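# Move cardboard box from desk to bookcase bottom shelf

## Task

Take the cardboard box off the desk and set it upright (not tilted) on the bookcase's lowest shelf, with the whole box inside the rear half of that shelf. Both blue foam blocks must also be on that shelf when you finish. The robot must not topple or be left leaning, or the attempt fails, and the result only counts if everything stays put without the robot holding it.

## Robot and tools

ROBOT. TidyBot++: a wheeled base 0.54 m long, 0.50 m wide and 0.38 m tall on four driven casters. On top sits a single seven-joint arm with a two-finger gripper. The shoulder is 0.12 m ahead of the base centre and 0.68 m up. Two cameras: base_camera on the base and wrist_camera, which looks along the hand. The arm begins folded, hand down, reaching up to 0.08 m beyond the base front, with the elbow up to 1.15 m high.

FRAMES. Base frame: origin on the floor below the base centre, x ahead, y to the left, z upward. hand_pose is reported in it: the point between the finger pads, with its z axis running out along the fingers and its y axis along the closing direction. The odometry frame is wherever the base frame was when the scene began. Heading is positive to the left, from -3.142 to 3.142. base_tilt is in degrees, positive when leaning forward or right.

execute_actions. Argument "actions" is a list holding a single action, or empty to just read state and images. Optional "cameras": a list drawn from base_camera, wrist_camera, all; omitted or null gives every camera, [] gives none. An action may contain:
- "base": exactly one relative move, measured from where the base last reported itself: {"translate_m": d} straight ahead in metres (forward positive, -2 to 2); {"strafe_m": d} sideways in metres (left positive, -2 to 2); {"rotate_rad": d} turn in place in radians (counter-clockwise seen from above positive, -6.3 to 6.3). Moves too long to finish in roughly 8.7 s at their top speed are refused; break them up.
- "joints": absolute target angles by name, in radians, not offsets: joint_1_rad (any angle; turns the arm about vertical, positive clockwise from above, opposite to rotate_rad), joint_2_rad shoulder (-2.249 to 2.249), joint_3_rad (any angle), joint_4_rad elbow (-2.579 to 2.579), joint_5_rad (any angle), joint_6_rad wrist (-2.099 to 2.099), joint_7_rad (any angle; hand down, positive is counter-clockwise from above, 1.57 puts the fingers opening left/right), and gripper_pos from 0 (open, pads about 85 mm apart) to 1 (closed); gap is roughly 85 x (1 - gripper_pos) mm. Unbounded joints take the short way round, so turn past half a revolution in steps. Done-tolerance is ±0.039 for joints 1-4, ±0.056 for 5-7, ±0.03 for the gripper.
- "speeds": caps for this action only: translate_m and strafe_m 0.05-0.5 m/s, rotate_rad 0.1-1.57 rad/s (top values are the defaults).
Base and joint motions start together. Anything left out of an action may still be driving toward its earlier target. An unknown key or value out of range rejects the whole call and nothing moves. If a result reports a stop, the remaining motion calls in that reply are skipped.

ARM GEOMETRY. Upper arm 0.42 m, forearm 0.31 m, hand 0.31 m to the hand point. With joint_1_rad 0, joint_3_rad 3.14 and joint_5_rad 0 the arm lies in the base's x-z plane; angles from vertical (forward positive): upper arm = joint_2_rad, forearm = joint_2_rad - joint_4_rad, hand = that minus joint_6_rad. Reach ahead of the shoulder = sum of length*sin(angle); height above it = sum of length*cos(angle). A downward-pointing hand reaches at most about 0.94 m high, and only near the base.

OTHER TOOLS. wait {"seconds": 0-10} commands nothing and returns state and images. zoom_image {"camera": base_camera or wrist_camera, "region": [x0, y0, x1, y1]} in pixels from the top-left of that camera's latest full image, at most 504 x 504. read_manual {"section": "licences"} returns licence text only. finished_scene {"scene": n} closes the current scene irreversibly and reports success; call it only once the box and blocks rest on their own.

RESULTS. base_status and joint_status: "done" (for the base, the wheels turned the commanded amount, even with slipping, or even if blocked short), "off_target" (stopped away from target, may still push), "contact_stop"/"time_out" (target dropped, holding in place), "not_followed" with "joint command not followed" and a "cause:" line (arm targets withheld by self-collision check; may be retried on later actions), "limit_stop_at_motor_heat". on_its_own lists uncommanded motion. base_odometry counts wheel turns and drifts. motor_effort is percent of maximum, peak in brackets, noisy. Gripper at 1 reading "done" means nothing is held; "off_target" means something is between the fingers. "ARM HIT" means the arm struck the base or itself. Motor temperatures are listed per joint; MOTOR HOT appears from 60 °C and an OVER-TEMPERATURE FAULT at 75 °C, when the arm sinks.

ACCURACY. Friction and load leave joints short; the hand typically lands 1-2 cm off, more when stretched. To correct, send each joint its previous command plus (wanted - read). Don't command a loaded joint to its read value, it sags further. Trust camera images over hand_pose.

AVOID. Driving while the arm is caught on something above about 0.8 m (tip-over risk); sideways shoves on a raised hand; driving the arm into objects (torque fault: arm freezes 10 s, limits 104.5 N m joints 1-4, 51.3 N m joints 5-7); blocked base moves, which keep pushing hard; dropping, slamming or knocking things over; long holds of heavy loads. Loose objects may occasionally get nudged. The simulation runs while you think, holding the last command.

Each tool is called as name(argument=value, ...) on one line, values as JSON.

## Session

execute_actions(actions=[])

Scene clock: 0.00 s.
Motor temperatures (°C, as the motors report them): [33 33 30 34 36 33 35]
base_odometry: x=+0.000 y=+0.000 heading=+0.000 (m, m, rad; odometry frame)
base_tilt: forward=+0.2 right=-0.1 (deg)
base_status: not commanded
joint_positions: joint_1_rad=+0.005 joint_2_rad=-0.395 joint_3_rad=+3.122 joint_4_rad=-2.518 joint_5_rad=-0.026 joint_6_rad=-0.880 joint_7_rad=+1.532 gripper_pos=+0.000
joint_status: not commanded
motor_effort: joint_1_rad=+1 joint_2_rad=-1 joint_3_rad=+1 joint_4_rad=+15 joint_5_rad=+0 joint_6_rad=-1 joint_7_rad=+0 (%)
hand_pose: x=+0.2675 y=+0.0088 z=+0.5969 quat_wxyz=(-0.008, +0.997, -0.020, +0.069) (m; base frame)
pictures: base_camera, wrist_camera
Images, in order (width x height): base_camera 644x364, wrist_camera 644x476.

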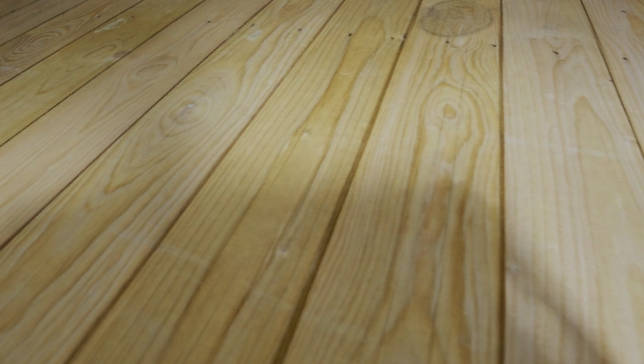

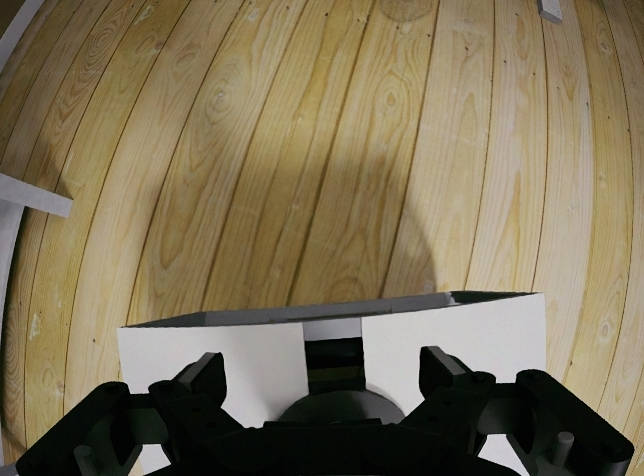

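execute_actions(actions=[{"joints":{"joint_2_rad":-0.8,"joint_4_rad":-2.3,"joint_6_rad":-0.5,"joint_7_rad":1.57}}], cameras=["wrist_camera"])

execute_actions(actions=[{"joints":{"joint_1_rad":-1.4}}], cameras=["wrist_camera"])

Scene clock: 2.03 s.
Motor temperatures (°C, as the motors report them): [33 33 30 34 36 33 35]
base_odometry: x=+0.000 y=+0.000 heading=+0.000 (m, m, rad; odometry frame)
base_tilt: forward=+0.2 right=-0.1 (deg)
base_status: not commanded
joint_positions: joint_1_rad=+0.005 joint_2_rad=-0.794 joint_3_rad=+3.122 joint_4_rad=-2.310 joint_5_rad=-0.026 joint_6_rad=-0.519 joint_7_rad=+1.550 gripper_pos=+0.000
joint_status: all done
motor_effort: joint_1_rad=+1(2) joint_2_rad=+4(5) joint_3_rad=+2(2) joint_4_rad=+22(21) joint_5_rad=+0(0) joint_6_rad=+7(6) joint_7_rad=+0(1) (%)
hand_pose: x=+0.4109 y=+0.0103 z=+0.8540 quat_wxyz=(-0.013, +0.851, -0.008, +0.525) (m; base frame)
pictures: wrist_camera
Images, in order (width x height): wrist_camera 644x476.

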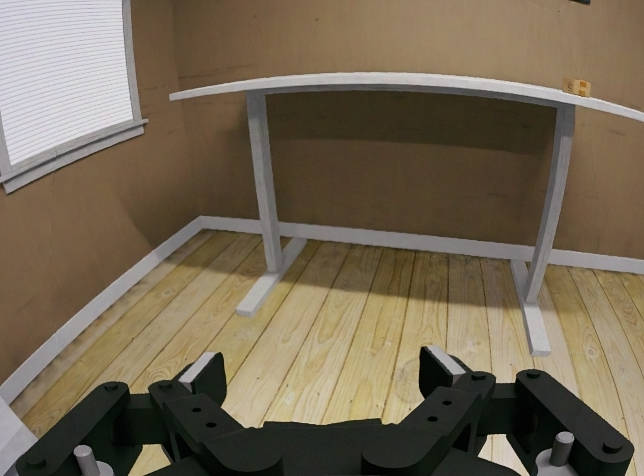

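Scene clock: 4.70 s.
Motor temperatures (°C, as the motors report them): [33 33 30 34 36 33 35]
base_odometry: x=+0.000 y=+0.000 heading=+0.000 (m, m, rad; odometry frame)
base_tilt: forward=+0.2 right=-0.1 (deg)
base_status: not commanded
joint_positions: joint_1_rad=-1.389 joint_2_rad=-0.794 joint_3_rad=+3.122 joint_4_rad=-2.310 joint_5_rad=-0.026 joint_6_rad=-0.519 joint_7_rad=+1.550 gripper_pos=+0.000
joint_status: all done
motor_effort: joint_1_rad=+1(1) joint_2_rad=+4(4) joint_3_rad=+2(2) joint_4_rad=+22(22) joint_5_rad=+0(0) joint_6_rad=+6(6) joint_7_rad=+0(0) (%)
hand_pose: x=+0.1602 y=+0.2892 z=+0.8540 quat_wxyz=(-0.347, +0.658, +0.540, +0.394) (m; base frame)
pictures: wrist_camera
Images, in order (width x height): wrist_camera 644x476.

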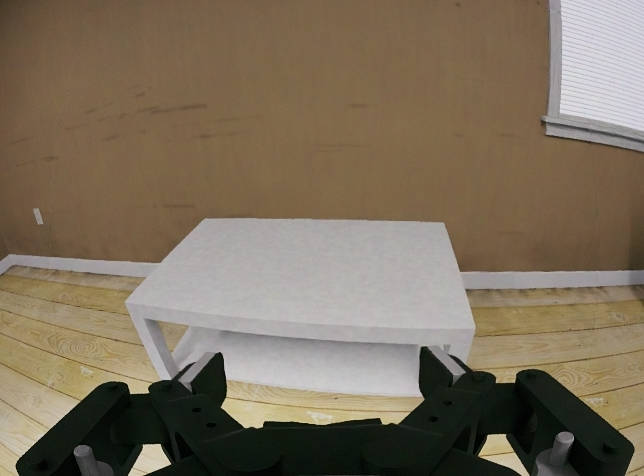

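execute_actions(actions=[{"joints":{"joint_1_rad":1.3}}], cameras=["wrist_camera"])

execute_actions(actions=[{"joints":{"joint_1_rad":2.9}}], cameras=["wrist_camera"])

Scene clock: 8.50 s.
Motor temperatures (°C, as the motors report them): [33 33 30 34 36 33 35]
base_odometry: x=+0.000 y=+0.000 heading=+0.000 (m, m, rad; odometry frame)
base_tilt: forward=+0.2 right=-0.1 (deg)
base_status: not commanded
joint_positions: joint_1_rad=+1.289 joint_2_rad=-0.794 joint_3_rad=+3.122 joint_4_rad=-2.310 joint_5_rad=-0.026 joint_6_rad=-0.519 joint_7_rad=+1.550 gripper_pos=+0.000
joint_status: all done
motor_effort: joint_1_rad=+1(2) joint_2_rad=+4(4) joint_3_rad=+2(2) joint_4_rad=+22(21) joint_5_rad=+0(0) joint_6_rad=+6(6) joint_7_rad=+0(0) (%)
hand_pose: x=+0.2116 y=-0.2770 z=+0.8540 quat_wxyz=(+0.304, +0.677, -0.516, +0.428) (m; base frame)
pictures: wrist_camera
Images, in order (width x height): wrist_camera 644x476.

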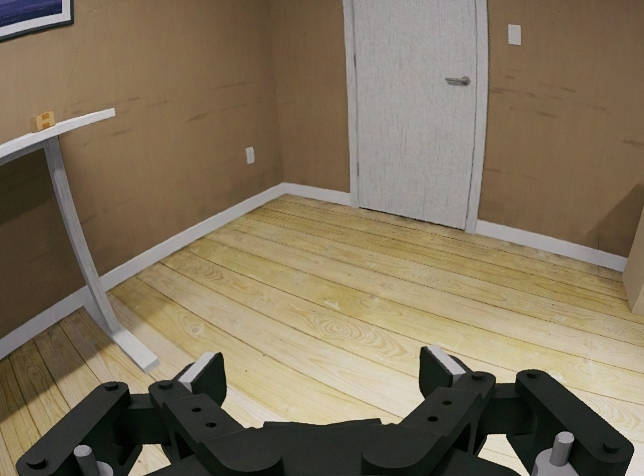

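Scene clock: 11.30 s.
Motor temperatures (°C, as the motors report them): [33 33 30 34 36 33 35]
base_odometry: x=+0.000 y=+0.000 heading=+0.000 (m, m, rad; odometry frame)
base_tilt: forward=+0.2 right=-0.1 (deg)
base_status: not commanded
joint_positions: joint_1_rad=+2.889 joint_2_rad=-0.794 joint_3_rad=+3.122 joint_4_rad=-2.310 joint_5_rad=-0.026 joint_6_rad=-0.519 joint_7_rad=+1.550 gripper_pos=+0.000
joint_status: all done
motor_effort: joint_1_rad=+2(1) joint_2_rad=+4(4) joint_3_rad=+2(2) joint_4_rad=+22(22) joint_5_rad=+0(0) joint_6_rad=+7(6) joint_7_rad=+0(0) (%)
hand_pose: x=-0.1606 y=-0.0844 z=+0.8540 quat_wxyz=(+0.519, +0.102, -0.845, +0.081) (m; base frame)
pictures: wrist_camera
Images, in order (width x height): wrist_camera 644x476.

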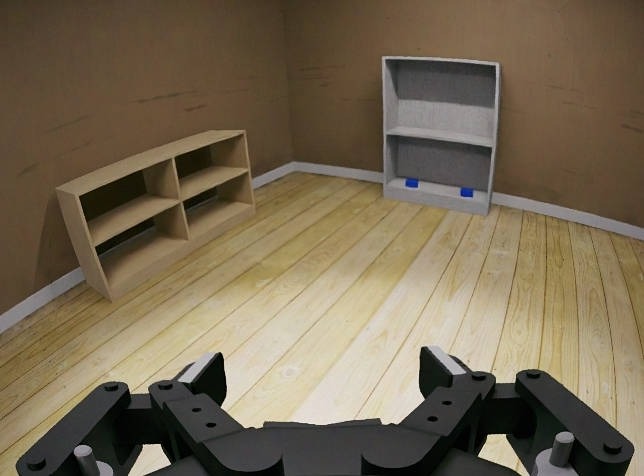

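execute_actions(actions=[{"base":{"rotate_rad":-0.3},"joints":{"joint_1_rad":0,"joint_2_rad":-0.5,"joint_3_rad":3.16,"joint_4_rad":-1.6,"joint_5_rad":0.02,"joint_6_rad":-0.8,"joint_7_rad":1.59}}])

execute_actions(actions=[{"base":{"strafe_m":-0.45}}])

Scene clock: 15.63 s.
Motor temperatures (°C, as the motors report them): [33 33 30 34 36 33 35]
base_odometry: x=+0.000 y=+0.000 heading=-0.299 (m, m, rad; odometry frame)
base_tilt: forward=+0.2 right=-0.1 (deg)
base_status: done
joint_positions: joint_1_rad=+0.012 joint_2_rad=-0.515 joint_3_rad=+3.142 joint_4_rad=-1.614 joint_5_rad=-0.026 joint_6_rad=-0.777 joint_7_rad=+1.569 gripper_pos=+0.000
joint_status: all done
motor_effort: joint_1_rad=+1(0) joint_2_rad=-3(3) joint_3_rad=+1(2) joint_4_rad=+20(22) joint_5_rad=+0(0) joint_6_rad=+7(7) joint_7_rad=+0(0) (%)
hand_pose: x=+0.4886 y=+0.0024 z=+1.0976 quat_wxyz=(-0.010, +0.806, -0.008, +0.592) (m; base frame)
pictures: base_camera, wrist_camera
Images, in order (width x height): base_camera 644x364, wrist_camera 644x476.

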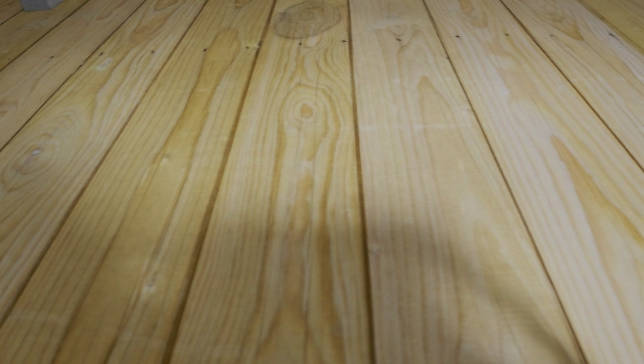

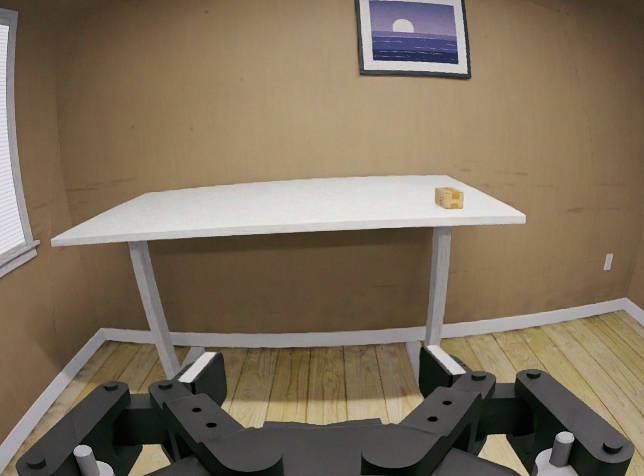

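Scene clock: 17.90 s.
Motor temperatures (°C, as the motors report them): [33 33 30 35 36 33 35]
base_odometry: x=-0.133 y=-0.430 heading=-0.300 (m, m, rad; odometry frame)
base_tilt: forward=+0.2 right=-0.1 (deg)
base_status: done
joint_positions: joint_1_rad=+0.011 joint_2_rad=-0.515 joint_3_rad=+3.153 joint_4_rad=-1.614 joint_5_rad=-0.025 joint_6_rad=-0.777 joint_7_rad=+1.569 gripper_pos=+0.000
joint_status: not commanded
motor_effort: joint_1_rad=+1(1) joint_2_rad=-2(4) joint_3_rad=+1(3) joint_4_rad=+20(20) joint_5_rad=+0(1) joint_6_rad=+6(7) joint_7_rad=+0(0) (%)
hand_pose: x=+0.4889 y=-0.0030 z=+1.0973 quat_wxyz=(-0.009, +0.806, -0.012, +0.591) (m; base frame)
pictures: base_camera, wrist_camera
Images, in order (width x height): base_camera 644x364, wrist_camera 644x476.

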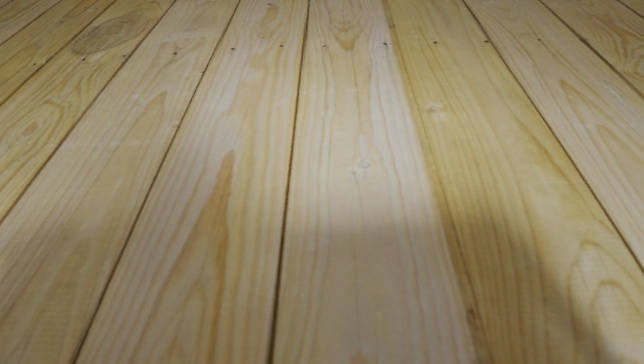

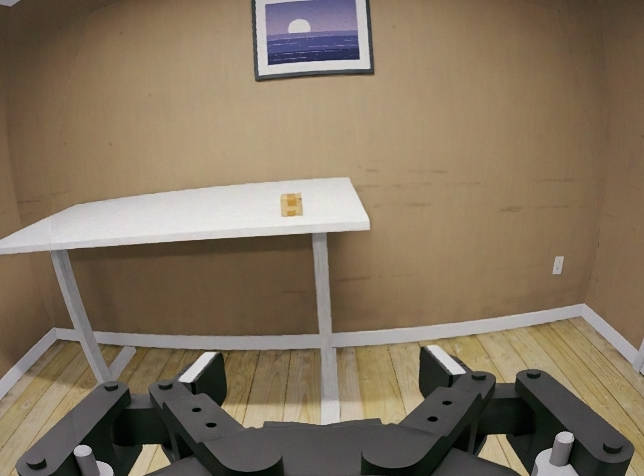

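execute_actions(actions=[{"base":{"strafe_m":0.085},"joints":{"joint_3_rad":3.13,"joint_5_rad":0.05,"joint_1_rad":-0.015}}], cameras=["wrist_camera"])

execute_actions(actions=[{"base":{"translate_m":0.4}}])

Scene clock: 19.40 s.
Motor temperatures (°C, as the motors report them): [33 33 30 35 36 33 35]
base_odometry: x=-0.108 y=-0.349 heading=-0.300 (m, m, rad; odometry frame)
base_tilt: forward=+0.2 right=-0.1 (deg)
base_status: done
joint_positions: joint_1_rad=-0.002 joint_2_rad=-0.514 joint_3_rad=+3.137 joint_4_rad=-1.614 joint_5_rad=+0.004 joint_6_rad=-0.777 joint_7_rad=+1.569 gripper_pos=+0.000
joint_status: all done
motor_effort: joint_1_rad=+1(0) joint_2_rad=-3(3) joint_3_rad=+1(2) joint_4_rad=+20(21) joint_5_rad=+0(1) joint_6_rad=+7(6) joint_7_rad=+0(0) (%)
hand_pose: x=+0.4889 y=+0.0040 z=+1.0970 quat_wxyz=(+0.001, +0.807, +0.003, +0.591) (m; base frame)
pictures: wrist_camera
Images, in order (width x height): wrist_camera 644x476.

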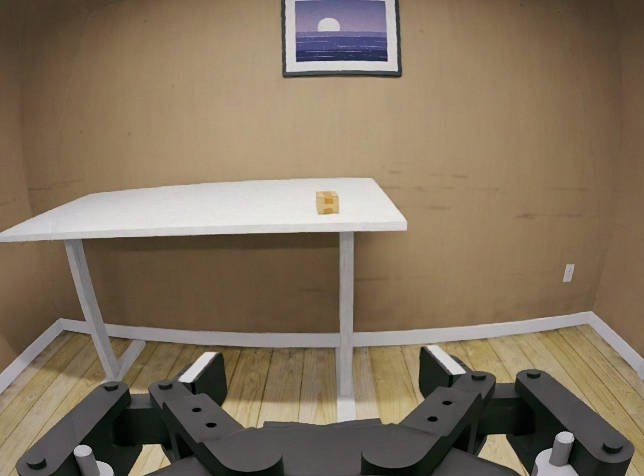

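Scene clock: 21.50 s.
Motor temperatures (°C, as the motors report them): [33 33 30 35 36 33 35]
base_odometry: x=+0.274 y=-0.467 heading=-0.301 (m, m, rad; odometry frame)
base_tilt: forward=+0.2 right=-0.1 (deg)
base_status: done
joint_positions: joint_1_rad=-0.003 joint_2_rad=-0.497 joint_3_rad=+3.136 joint_4_rad=-1.610 joint_5_rad=+0.004 joint_6_rad=-0.780 joint_7_rad=+1.569 gripper_pos=+0.000
joint_status: not commanded
motor_effort: joint_1_rad=+2(2) joint_2_rad=-3(6) joint_3_rad=+1(3) joint_4_rad=+20(21) joint_5_rad=+0(0) joint_6_rad=+5(6) joint_7_rad=+0(0) (%)
hand_pose: x=+0.4957 y=+0.0042 z=+1.0916 quat_wxyz=(+0.000, +0.812, +0.003, +0.584) (m; base frame)
pictures: base_camera, wrist_camera
Images, in order (width x height): base_camera 644x364, wrist_camera 644x476.

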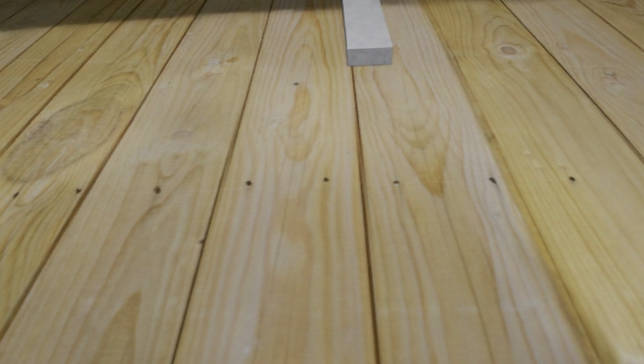

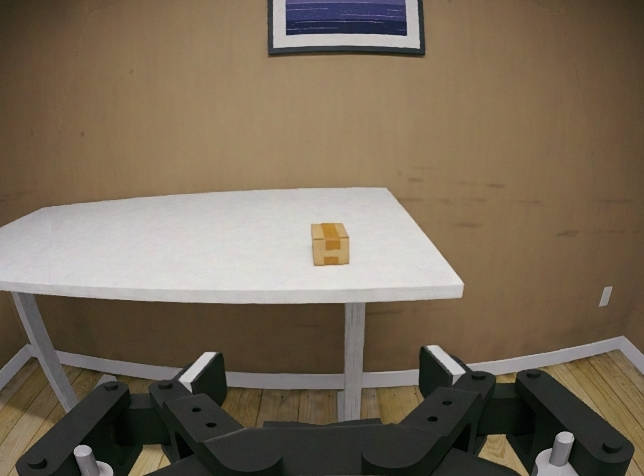

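execute_actions(actions=[{"base":{"strafe_m":-0.015},"joints":{"joint_2_rad":0.1,"joint_4_rad":-1.1,"joint_6_rad":-0.92}}], cameras=["wrist_camera"])

execute_actions(actions=[{"base":{"translate_m":0.1}}], cameras=["wrist_camera"])

Scene clock: 24.10 s.
Motor temperatures (°C, as the motors report them): [33 33 30 35 36 33 35]
base_odometry: x=+0.270 y=-0.482 heading=-0.300 (m, m, rad; odometry frame)
base_tilt: forward=+0.2 right=-0.1 (deg)
base_status: done
joint_positions: joint_1_rad=-0.003 joint_2_rad=+0.102 joint_3_rad=+3.136 joint_4_rad=-1.115 joint_5_rad=+0.004 joint_6_rad=-0.897 joint_7_rad=+1.570 gripper_pos=+0.000
joint_status: all done
motor_effort: joint_1_rad=+2(1) joint_2_rad=-23(25) joint_3_rad=+1(3) joint_4_rad=+20(21) joint_5_rad=+0(1) joint_6_rad=+6(7) joint_7_rad=+0(0) (%)
hand_pose: x=+0.7230 y=+0.0056 z=+1.0487 quat_wxyz=(-0.001, +0.871, +0.004, +0.492) (m; base frame)
pictures: wrist_camera
Images, in order (width x height): wrist_camera 644x476.

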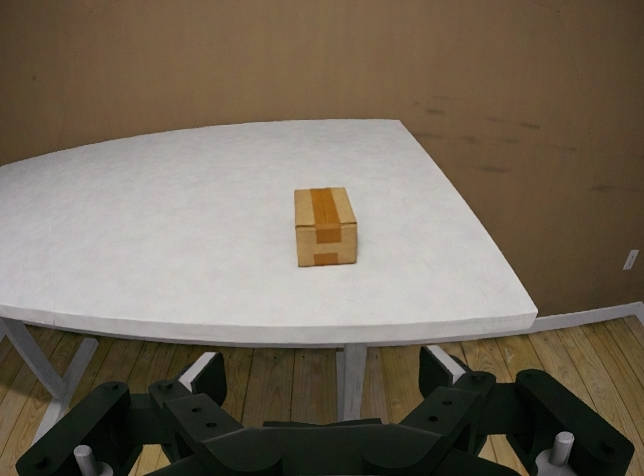

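Scene clock: 25.33 s.
Motor temperatures (°C, as the motors report them): [33 33 30 35 36 33 35]
base_odometry: x=+0.366 y=-0.512 heading=-0.301 (m, m, rad; odometry frame)
base_tilt: forward=+0.2 right=-0.1 (deg)
base_status: done
joint_positions: joint_1_rad=-0.003 joint_2_rad=+0.106 joint_3_rad=+3.136 joint_4_rad=-1.112 joint_5_rad=+0.004 joint_6_rad=-0.899 joint_7_rad=+1.570 gripper_pos=+0.000
joint_status: not commanded
motor_effort: joint_1_rad=+1(3) joint_2_rad=-23(26) joint_3_rad=+1(2) joint_4_rad=+20(21) joint_5_rad=+0(1) joint_6_rad=+6(6) joint_7_rad=+0(0) (%)
hand_pose: x=+0.7242 y=+0.0058 z=+1.0474 quat_wxyz=(-0.001, +0.872, +0.004, +0.490) (m; base frame)
pictures: wrist_camera
Images, in order (width x height): wrist_camera 644x476.

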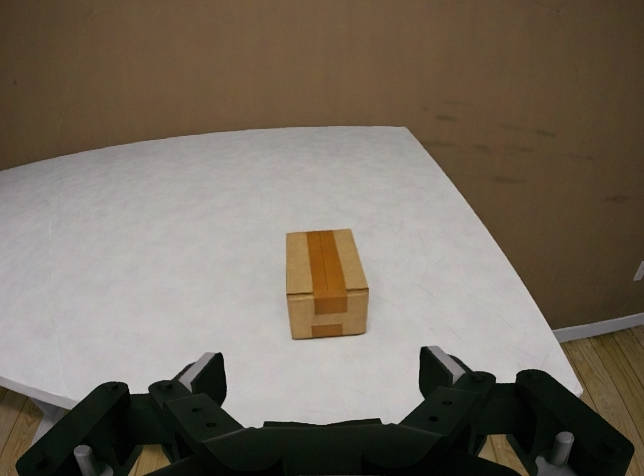

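execute_actions(actions=[{"joints":{"joint_4_rad":-1.28,"joint_6_rad":-0.71}}], cameras=["wrist_camera"])

execute_actions(actions=[{"base":{"translate_m":0.07},"speeds":{"translate_m":0.1}}], cameras=["wrist_camera"])

Scene clock: 26.93 s.
Motor temperatures (°C, as the motors report them): [33 33 30 35 36 33 35]
base_odometry: x=+0.366 y=-0.512 heading=-0.301 (m, m, rad; odometry frame)
base_tilt: forward=+0.2 right=-0.1 (deg)
base_status: not commanded
joint_positions: joint_1_rad=-0.003 joint_2_rad=+0.105 joint_3_rad=+3.136 joint_4_rad=-1.272 joint_5_rad=+0.004 joint_6_rad=-0.732 joint_7_rad=+1.570 gripper_pos=+0.000
joint_status: all done
motor_effort: joint_1_rad=+2(2) joint_2_rad=-23(25) joint_3_rad=+0(0) joint_4_rad=+21(22) joint_5_rad=+0(0) joint_6_rad=+5(6) joint_7_rad=+0(0) (%)
hand_pose: x=+0.7386 y=+0.0061 z=+1.0013 quat_wxyz=(-0.001, +0.870, +0.004, +0.494) (m; base frame)
pictures: wrist_camera
Images, in order (width x height): wrist_camera 644x476.

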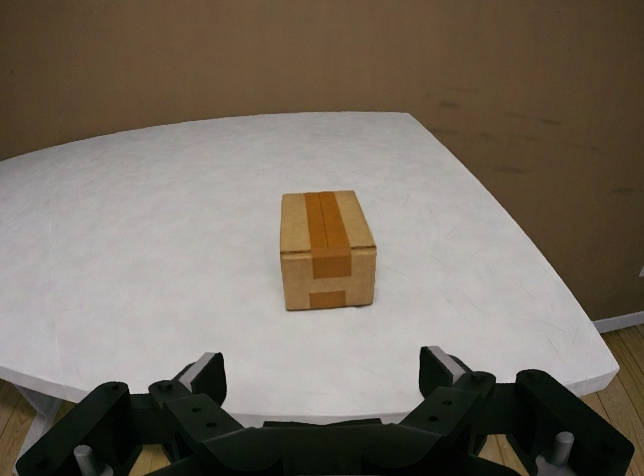

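Scene clock: 28.13 s.
Motor temperatures (°C, as the motors report them): [33 33 30 35 36 33 35]
base_odometry: x=+0.433 y=-0.533 heading=-0.301 (m, m, rad; odometry frame)
base_tilt: forward=+0.2 right=-0.1 (deg)
base_status: done
joint_positions: joint_1_rad=-0.004 joint_2_rad=+0.102 joint_3_rad=+3.136 joint_4_rad=-1.272 joint_5_rad=+0.004 joint_6_rad=-0.731 joint_7_rad=+1.570 gripper_pos=+0.000
joint_status: not commanded
motor_effort: joint_1_rad=+1(0) joint_2_rad=-24(27) joint_3_rad=+1(1) joint_4_rad=+21(22) joint_5_rad=+0(0) joint_6_rad=+6(6) joint_7_rad=+0(0) (%)
hand_pose: x=+0.7381 y=+0.0062 z=+1.0029 quat_wxyz=(-0.001, +0.869, +0.004, +0.495) (m; base frame)
pictures: wrist_camera
Images, in order (width x height): wrist_camera 644x476.

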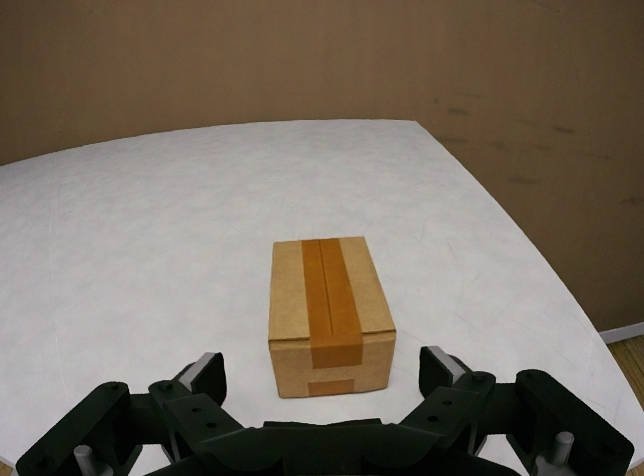

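execute_actions(actions=[{"base":{"translate_m":0.045},"speeds":{"translate_m":0.1},"joints":{"joint_4_rad":-1.315,"joint_6_rad":-0.68}}], cameras=["wrist_camera"])

execute_actions(actions=[{"joints":{"gripper_pos":1}}], cameras=["wrist_camera"])

Scene clock: 29.60 s.
Motor temperatures (°C, as the motors report them): [33 33 30 35 36 33 35]
base_odometry: x=+0.476 y=-0.546 heading=-0.301 (m, m, rad; odometry frame)
base_tilt: forward=+0.2 right=-0.1 (deg)
base_status: done
joint_positions: joint_1_rad=-0.004 joint_2_rad=+0.101 joint_3_rad=+3.136 joint_4_rad=-1.304 joint_5_rad=+0.004 joint_6_rad=-0.701 joint_7_rad=+1.570 gripper_pos=+0.000
joint_status: all done
motor_effort: joint_1_rad=+2(0) joint_2_rad=-23(26) joint_3_rad=+0(1) joint_4_rad=+21(22) joint_5_rad=+0(0) joint_6_rad=+5(5) joint_7_rad=+0(0) (%)
hand_pose: x=+0.7391 y=+0.0063 z=+0.9932 quat_wxyz=(-0.001, +0.869, +0.004, +0.495) (m; base frame)
pictures: wrist_camera
Images, in order (width x height): wrist_camera 644x476.

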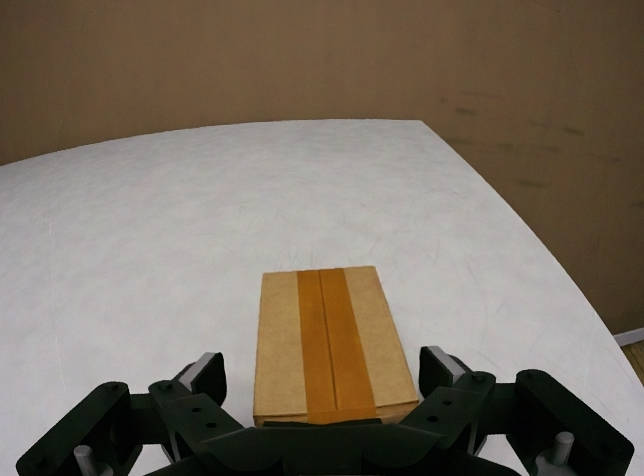

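Scene clock: 30.70 s.
Motor temperatures (°C, as the motors report them): [33 33 30 35 36 33 35]
base_odometry: x=+0.476 y=-0.546 heading=-0.301 (m, m, rad; odometry frame)
base_tilt: forward=+0.2 right=-0.1 (deg)
base_status: not commanded
joint_positions: joint_1_rad=-0.004 joint_2_rad=+0.101 joint_3_rad=+3.136 joint_4_rad=-1.304 joint_5_rad=+0.004 joint_6_rad=-0.700 joint_7_rad=+1.570 gripper_pos=+0.350
joint_status: gripper_pos off_target (ended at +0.350, target +1.000)
motor_effort: joint_1_rad=+1(1) joint_2_rad=-23(24) joint_3_rad=+1(0) joint_4_rad=+21(21) joint_5_rad=+0(1) joint_6_rad=+6(7) joint_7_rad=+0(0) (%)
hand_pose: x=+0.7393 y=+0.0063 z=+0.9935 quat_wxyz=(-0.001, +0.869, +0.004, +0.495) (m; base frame)
pictures: wrist_camera
Images, in order (width x height): wrist_camera 644x476.

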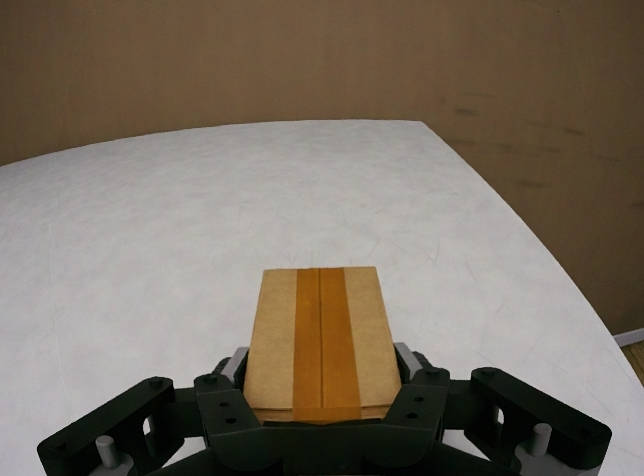

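execute_actions(actions=[{"joints":{"joint_2_rad":-0.1,"joint_6_rad":-0.88}}], cameras=["wrist_camera"])

execute_actions(actions=[{"base":{"translate_m":-1.3}}], cameras=["wrist_camera"])

execute_actions(actions=[{"base":{"rotate_rad":-3.16},"joints":{"joint_2_rad":-0.4,"joint_4_rad":-2.3,"joint_6_rad":-0.2}}])

Scene clock: 32.63 s.
Motor temperatures (°C, as the motors report them): [33 33 30 35 36 33 35]
base_odometry: x=+0.476 y=-0.546 heading=-0.301 (m, m, rad; odometry frame)
base_tilt: forward=+0.2 right=-0.1 (deg)
base_status: not commanded
joint_positions: joint_1_rad=-0.004 joint_2_rad=-0.101 joint_3_rad=+3.136 joint_4_rad=-1.314 joint_5_rad=+0.004 joint_6_rad=-0.863 joint_7_rad=+1.570 gripper_pos=+0.350
joint_status: all done
motor_effort: joint_1_rad=+2(1) joint_2_rad=-17(27) joint_3_rad=+1(1) joint_4_rad=+22(23) joint_5_rad=+0(0) joint_6_rad=+6(5) joint_7_rad=+0(0) (%)
hand_pose: x=+0.6435 y=+0.0056 z=+1.0596 quat_wxyz=(+0.000, +0.861, +0.004, +0.508) (m; base frame)
pictures: wrist_camera
Images, in order (width x height): wrist_camera 644x476.

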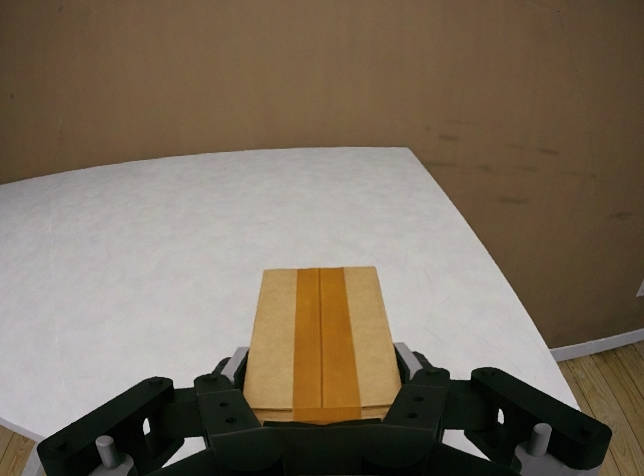

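Scene clock: 36.73 s.
Motor temperatures (°C, as the motors report them): [33 33 30 35 36 33 35]
base_odometry: x=-0.766 y=-0.161 heading=-0.301 (m, m, rad; odometry frame)
base_tilt: forward=+0.2 right=-0.1 (deg)
base_status: done
joint_positions: joint_1_rad=-0.006 joint_2_rad=-0.096 joint_3_rad=+3.135 joint_4_rad=-1.315 joint_5_rad=+0.006 joint_6_rad=-0.868 joint_7_rad=+1.570 gripper_pos=+0.350
joint_status: not commanded
motor_effort: joint_1_rad=+2(3) joint_2_rad=-16(20) joint_3_rad=+1(2) joint_4_rad=+22(23) joint_5_rad=+0(1) joint_6_rad=+7(7) joint_7_rad=+0(0) (%)
hand_pose: x=+0.6445 y=+0.0068 z=+1.0554 quat_wxyz=(+0.000, +0.864, +0.006, +0.503) (m; base frame)
pictures: wrist_camera
Images, in order (width x height): wrist_camera 644x476.

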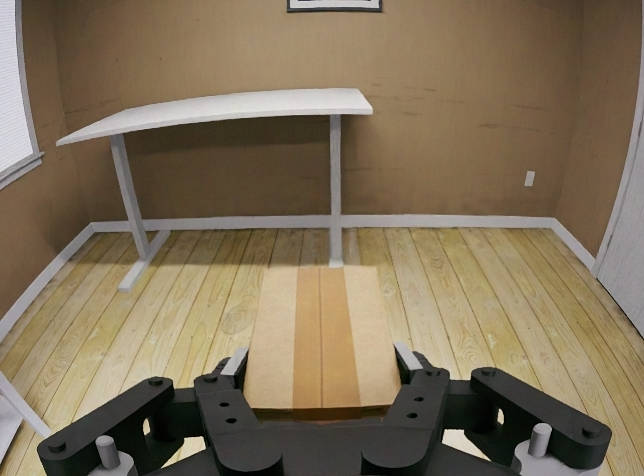

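Scene clock: 40.03 s.
Motor temperatures (°C, as the motors report them): [33 33 30 35 36 33 35]
base_odometry: x=-0.766 y=-0.161 heading=+2.823 (m, m, rad; odometry frame)
base_tilt: forward=+0.2 right=-0.1 (deg)
base_status: done
joint_positions: joint_1_rad=-0.011 joint_2_rad=-0.380 joint_3_rad=+3.133 joint_4_rad=-2.291 joint_5_rad=+0.006 joint_6_rad=-0.225 joint_7_rad=+1.570 gripper_pos=+0.350
joint_status: all done
motor_effort: joint_1_rad=+1(4) joint_2_rad=-8(18) joint_3_rad=+1(3) joint_4_rad=+21(22) joint_5_rad=+1(1) joint_6_rad=+6(8) joint_7_rad=+0(0) (%)
hand_pose: x=+0.5218 y=+0.0089 z=+0.8009 quat_wxyz=(-0.001, +0.876, +0.011, +0.482) (m; base frame)
pictures: base_camera, wrist_camera
Images, in order (width x height): base_camera 644x364, wrist_camera 644x476.

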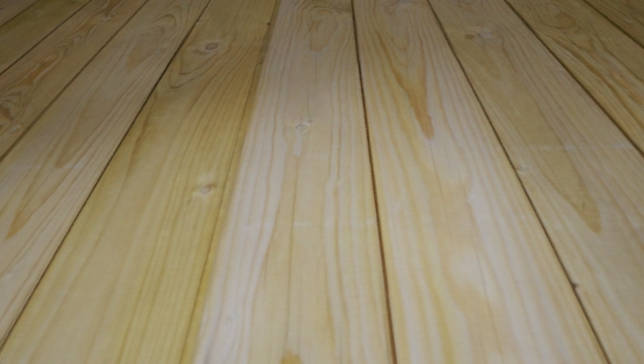

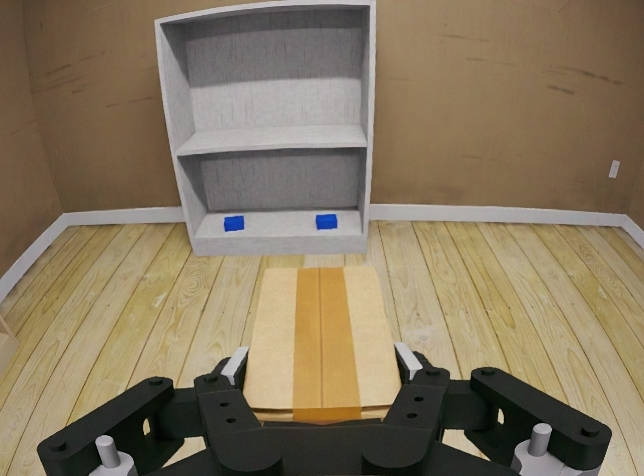

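execute_actions(actions=[{"base":{"strafe_m":0.21},"joints":{"joint_2_rad":1.7,"joint_4_rad":-0.9,"joint_6_rad":0.52}}], cameras=["wrist_camera"])

execute_actions(actions=[{"base":{"translate_m":0.65}}])

Scene clock: 43.90 s.
Motor temperatures (°C, as the motors report them): [33 33 30 35 36 33 35]
base_odometry: x=-0.832 y=-0.361 heading=+2.822 (m, m, rad; odometry frame)
base_tilt: forward=+0.2 right=-0.1 (deg)
base_status: done
joint_positions: joint_1_rad=-0.012 joint_2_rad=+1.704 joint_3_rad=+3.132 joint_4_rad=-0.918 joint_5_rad=+0.006 joint_6_rad=+0.492 joint_7_rad=+1.570 gripper_pos=+0.350
joint_status: all done
motor_effort: joint_1_rad=+1(1) joint_2_rad=-47(50) joint_3_rad=-1(3) joint_4_rad=+14(23) joint_5_rad=+0(0) joint_6_rad=+7(7) joint_7_rad=+0(0) (%)
hand_pose: x=+0.9559 y=+0.0164 z=+0.1883 quat_wxyz=(-0.007, +0.875, +0.005, +0.485) (m; base frame)
pictures: wrist_camera
Images, in order (width x height): wrist_camera 644x476.

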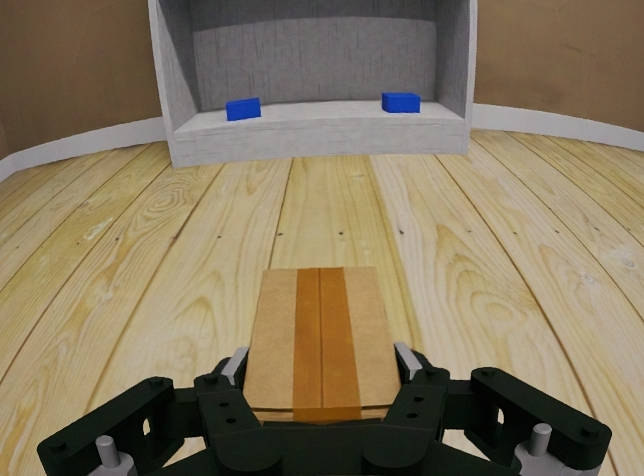

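Scene clock: 46.53 s.
Motor temperatures (°C, as the motors report them): [33 33 30 35 36 33 35]
base_odometry: x=-1.450 y=-0.157 heading=+2.823 (m, m, rad; odometry frame)
base_tilt: forward=+0.2 right=-0.1 (deg)
base_status: done
joint_positions: joint_1_rad=-0.012 joint_2_rad=+1.704 joint_3_rad=+3.132 joint_4_rad=-0.912 joint_5_rad=+0.006 joint_6_rad=+0.494 joint_7_rad=+1.570 gripper_pos=+0.350
joint_status: not commanded
motor_effort: joint_1_rad=+2(1) joint_2_rad=-47(49) joint_3_rad=+0(1) joint_4_rad=+14(15) joint_5_rad=+0(0) joint_6_rad=+7(6) joint_7_rad=+0(0) (%)
hand_pose: x=+0.9587 y=+0.0163 z=+0.1909 quat_wxyz=(-0.007, +0.873, +0.005, +0.488) (m; base frame)
pictures: base_camera, wrist_camera
Images, in order (width x height): base_camera 644x364, wrist_camera 644x476.

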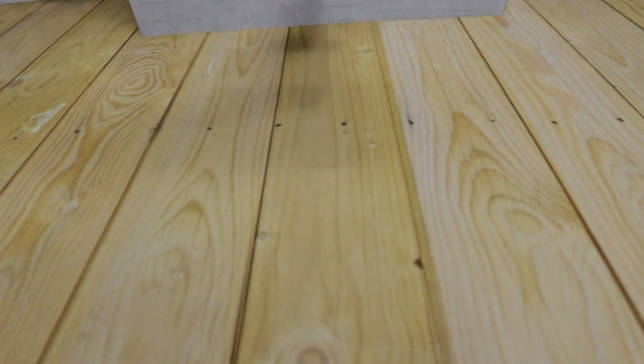

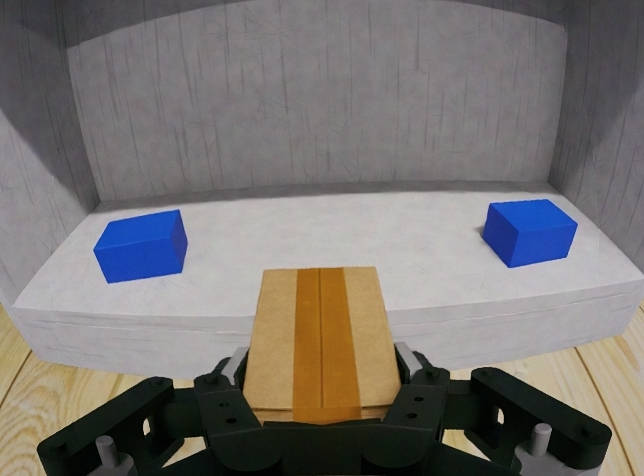

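execute_actions(actions=[{"base":{"translate_m":0.29},"speeds":{"translate_m":0.2},"joints":{"joint_2_rad":1.76,"joint_6_rad":0.6}}])

Scene clock: 50.37 s.
Motor temperatures (°C, as the motors report them): [33 34 30 35 37 33 35]
base_odometry: x=-1.725 y=-0.067 heading=+2.823 (m, m, rad; odometry frame)
base_tilt: forward=+0.2 right=-0.1 (deg)
base_status: done
joint_positions: joint_1_rad=-0.013 joint_2_rad=+1.769 joint_3_rad=+3.132 joint_4_rad=-0.910 joint_5_rad=+0.006 joint_6_rad=+0.574 joint_7_rad=+1.570 gripper_pos=+0.350
joint_status: all done
motor_effort: joint_1_rad=+1(5) joint_2_rad=-47(49) joint_3_rad=+0(1) joint_4_rad=+13(15) joint_5_rad=+0(1) joint_6_rad=+7(7) joint_7_rad=+0(0) (%)
hand_pose: x=+0.9396 y=+0.0161 z=+0.1592 quat_wxyz=(-0.007, +0.869, +0.005, +0.495) (m; base frame)
pictures: base_camera, wrist_camera
Images, in order (width x height): base_camera 644x364, wrist_camera 644x476.

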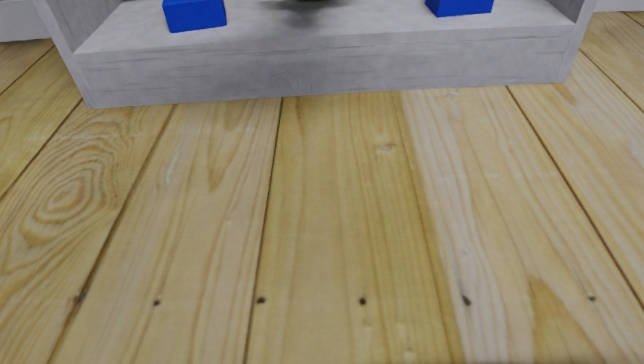

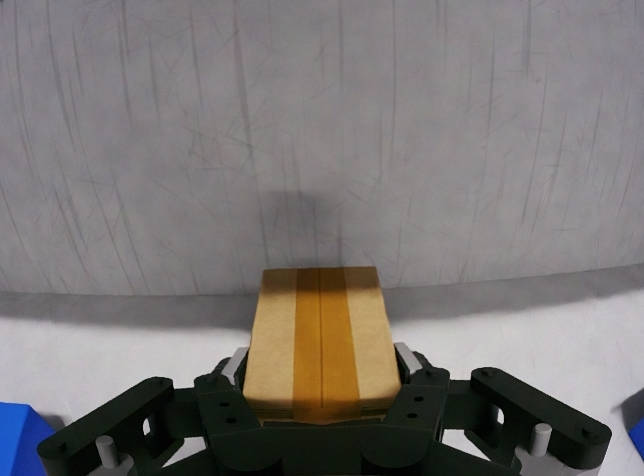

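execute_actions(actions=[{"base":{"translate_m":0.055},"speeds":{"translate_m":0.1},"joints":{"joint_2_rad":1.8,"joint_6_rad":0.64}}])

Scene clock: 51.70 s.
Motor temperatures (°C, as the motors report them): [33 34 30 35 37 33 35]
base_odometry: x=-1.778 y=-0.050 heading=+2.824 (m, m, rad; odometry frame)
base_tilt: forward=+0.2 right=-0.1 (deg)
base_status: done
joint_positions: joint_1_rad=-0.013 joint_2_rad=+1.799 joint_3_rad=+3.132 joint_4_rad=-0.909 joint_5_rad=+0.006 joint_6_rad=+0.618 joint_7_rad=+1.570 gripper_pos=+0.350
joint_status: all done
motor_effort: joint_1_rad=+1(5) joint_2_rad=-45(47) joint_3_rad=+0(1) joint_4_rad=+12(14) joint_5_rad=+0(0) joint_6_rad=+6(7) joint_7_rad=+0(0) (%)
hand_pose: x=+0.9313 y=+0.0160 z=+0.1472 quat_wxyz=(-0.007, +0.865, +0.005, +0.502) (m; base frame)
pictures: base_camera, wrist_camera
Images, in order (width x height): base_camera 644x364, wrist_camera 644x476.

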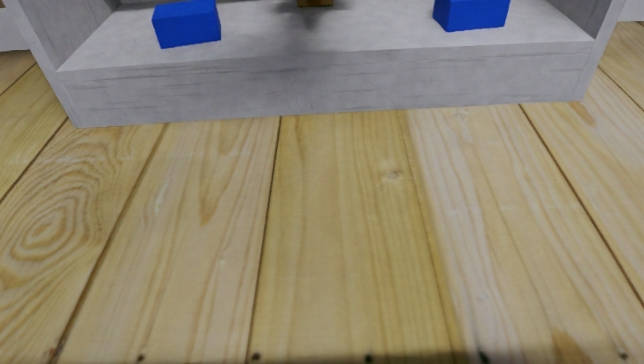

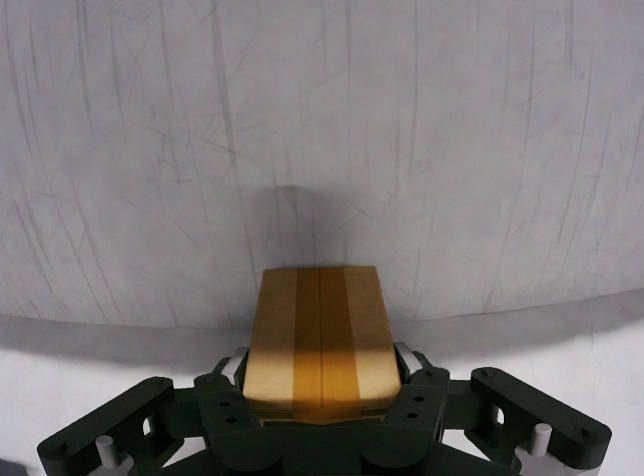

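execute_actions(actions=[{"base":{"translate_m":0.015},"joints":{"joint_2_rad":1.835,"joint_6_rad":0.66}}])

Scene clock: 53.33 s.
Motor temperatures (°C, as the motors report them): [33 34 30 35 37 33 35]
base_odometry: x=-1.791 y=-0.045 heading=+2.824 (m, m, rad; odometry frame)
base_tilt: forward=+0.1 right=-0.1 (deg)
base_status: done
joint_positions: joint_1_rad=-0.013 joint_2_rad=+1.802 joint_3_rad=+3.132 joint_4_rad=-0.942 joint_5_rad=+0.006 joint_6_rad=+0.668 joint_7_rad=+1.575 gripper_pos=+0.350
joint_status: all done
motor_effort: joint_1_rad=+2(5) joint_2_rad=-37(47) joint_3_rad=+0(1) joint_4_rad=+19(32) joint_5_rad=+0(1) joint_6_rad=+2(6) joint_7_rad=-1(1) (%)
hand_pose: x=+0.9228 y=+0.0161 z=+0.1453 quat_wxyz=(-0.006, +0.861, +0.007, +0.508) (m; base frame)
pictures: base_camera, wrist_camera
Images, in order (width x height): base_camera 644x364, wrist_camera 644x476.

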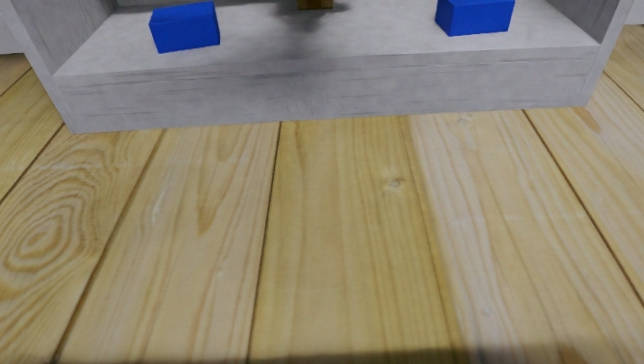

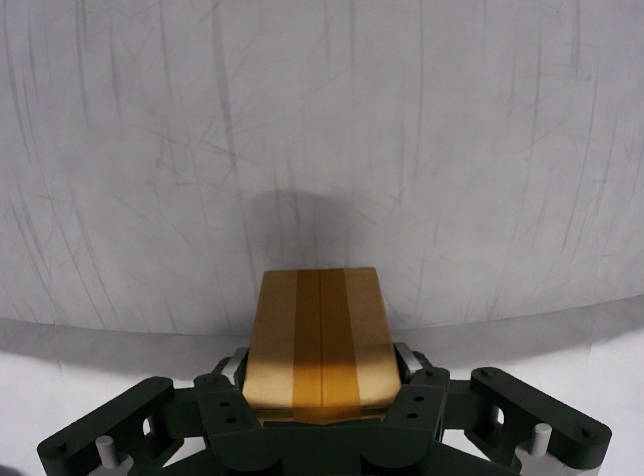

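The box has met the back panel, so I'm backing off slightly and lowering it.

execute_actions(actions=[{"base":{"translate_m":-0.02},"joints":{"joint_2_rad":1.835,"joint_6_rad":0.63}}])

Scene clock: 54.27 s.
Motor temperatures (°C, as the motors report them): [33 34 30 35 37 33 35]
base_odometry: x=-1.772 y=-0.052 heading=+2.824 (m, m, rad; odometry frame)
base_tilt: forward=+0.2 right=-0.1 (deg)
base_status: done
joint_positions: joint_1_rad=-0.013 joint_2_rad=+1.819 joint_3_rad=+3.132 joint_4_rad=-0.893 joint_5_rad=+0.006 joint_6_rad=+0.653 joint_7_rad=+1.575 gripper_pos=+0.350
joint_status: all done
motor_effort: joint_1_rad=+2(0) joint_2_rad=-40(42) joint_3_rad=+0(1) joint_4_rad=+10(18) joint_5_rad=+0(1) joint_6_rad=+4(6) joint_7_rad=+0(1) (%)
hand_pose: x=+0.9325 y=+0.0160 z=+0.1467 quat_wxyz=(-0.006, +0.857, +0.007, +0.515) (m; base frame)
pictures: base_camera, wrist_camera
Images, in order (width x height): base_camera 644x364, wrist_camera 644x476.

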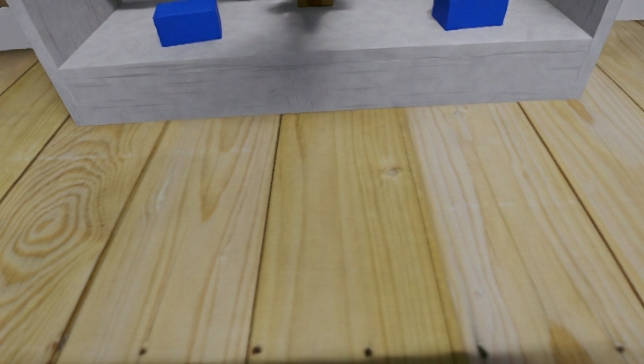

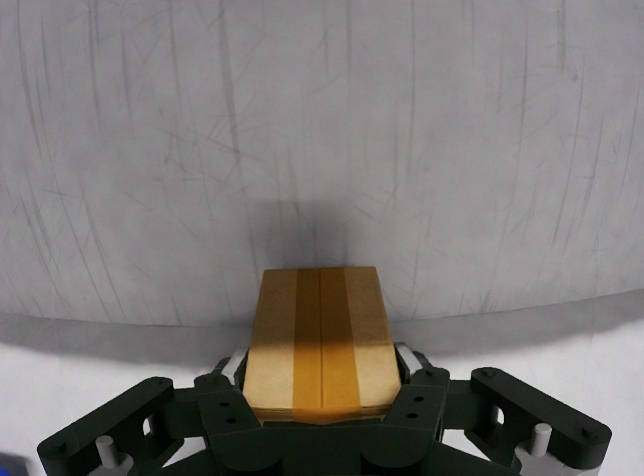

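The height has stopped changing, so the contact was the shelf surface. Releasing and backing away to inspect.

execute_actions(actions=[{"joints":{"joint_2_rad":1.8,"gripper_pos":0}}], cameras=[])

execute_actions(actions=[{"base":{"translate_m":-0.13},"speeds":{"translate_m":0.2},"joints":{"joint_2_rad":1.77,"joint_6_rad":0.5}}])

Scene clock: 55.67 s.
Motor temperatures (°C, as the motors report them): [33 34 30 35 37 33 35]
base_odometry: x=-1.772 y=-0.052 heading=+2.824 (m, m, rad; odometry frame)
base_tilt: forward=+0.2 right=-0.1 (deg)
base_status: not commanded
joint_positions: joint_1_rad=-0.013 joint_2_rad=+1.814 joint_3_rad=+3.132 joint_4_rad=-0.895 joint_5_rad=+0.006 joint_6_rad=+0.651 joint_7_rad=+1.575 gripper_pos=+0.000
joint_status: all done
motor_effort: joint_1_rad=+1(1) joint_2_rad=-43(45) joint_3_rad=+0(0) joint_4_rad=+12(12) joint_5_rad=+0(0) joint_6_rad=+5(7) joint_7_rad=+0(0) (%)
hand_pose: x=+0.9339 y=+0.0161 z=+0.1491 quat_wxyz=(-0.006, +0.857, +0.007, +0.515) (m; base frame)
pictures: none
No camera images: the call's "cameras" was empty. Leave "cameras" out to get every camera's image.

Scene clock: 57.07 s.
Motor temperatures (°C, as the motors report them): [33 34 30 35 37 33 35]
base_odometry: x=-1.648 y=-0.092 heading=+2.824 (m, m, rad; odometry frame)
base_tilt: forward=+0.2 right=-0.1 (deg)
base_status: done
joint_positions: joint_1_rad=-0.013 joint_2_rad=+1.772 joint_3_rad=+3.132 joint_4_rad=-0.896 joint_5_rad=+0.006 joint_6_rad=+0.517 joint_7_rad=+1.575 gripper_pos=+0.000
joint_status: all done
motor_effort: joint_1_rad=+1(1) joint_2_rad=-45(47) joint_3_rad=+0(1) joint_4_rad=+12(14) joint_5_rad=+0(0) joint_6_rad=+6(6) joint_7_rad=+0(0) (%)
hand_pose: x=+0.9348 y=+0.0162 z=+0.1473 quat_wxyz=(-0.006, +0.880, +0.007, +0.475) (m; base frame)
pictures: base_camera, wrist_camera
Images, in order (width x height): base_camera 644x364, wrist_camera 644x476.

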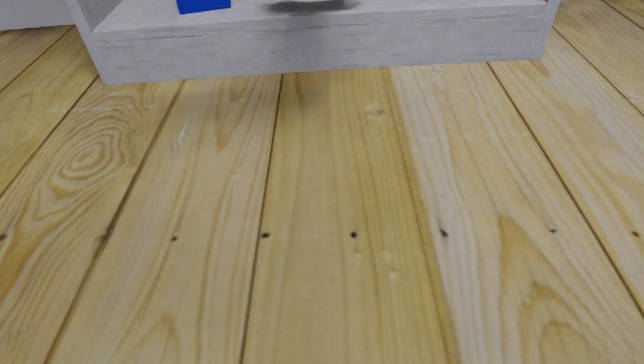

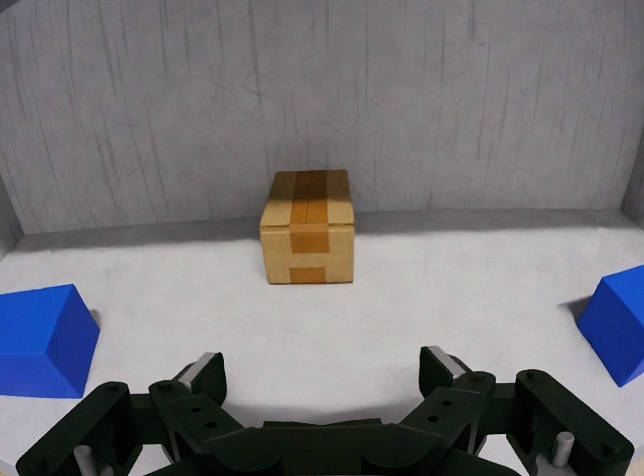

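finished_scene(scene=1)

The scene is finished: the task was done.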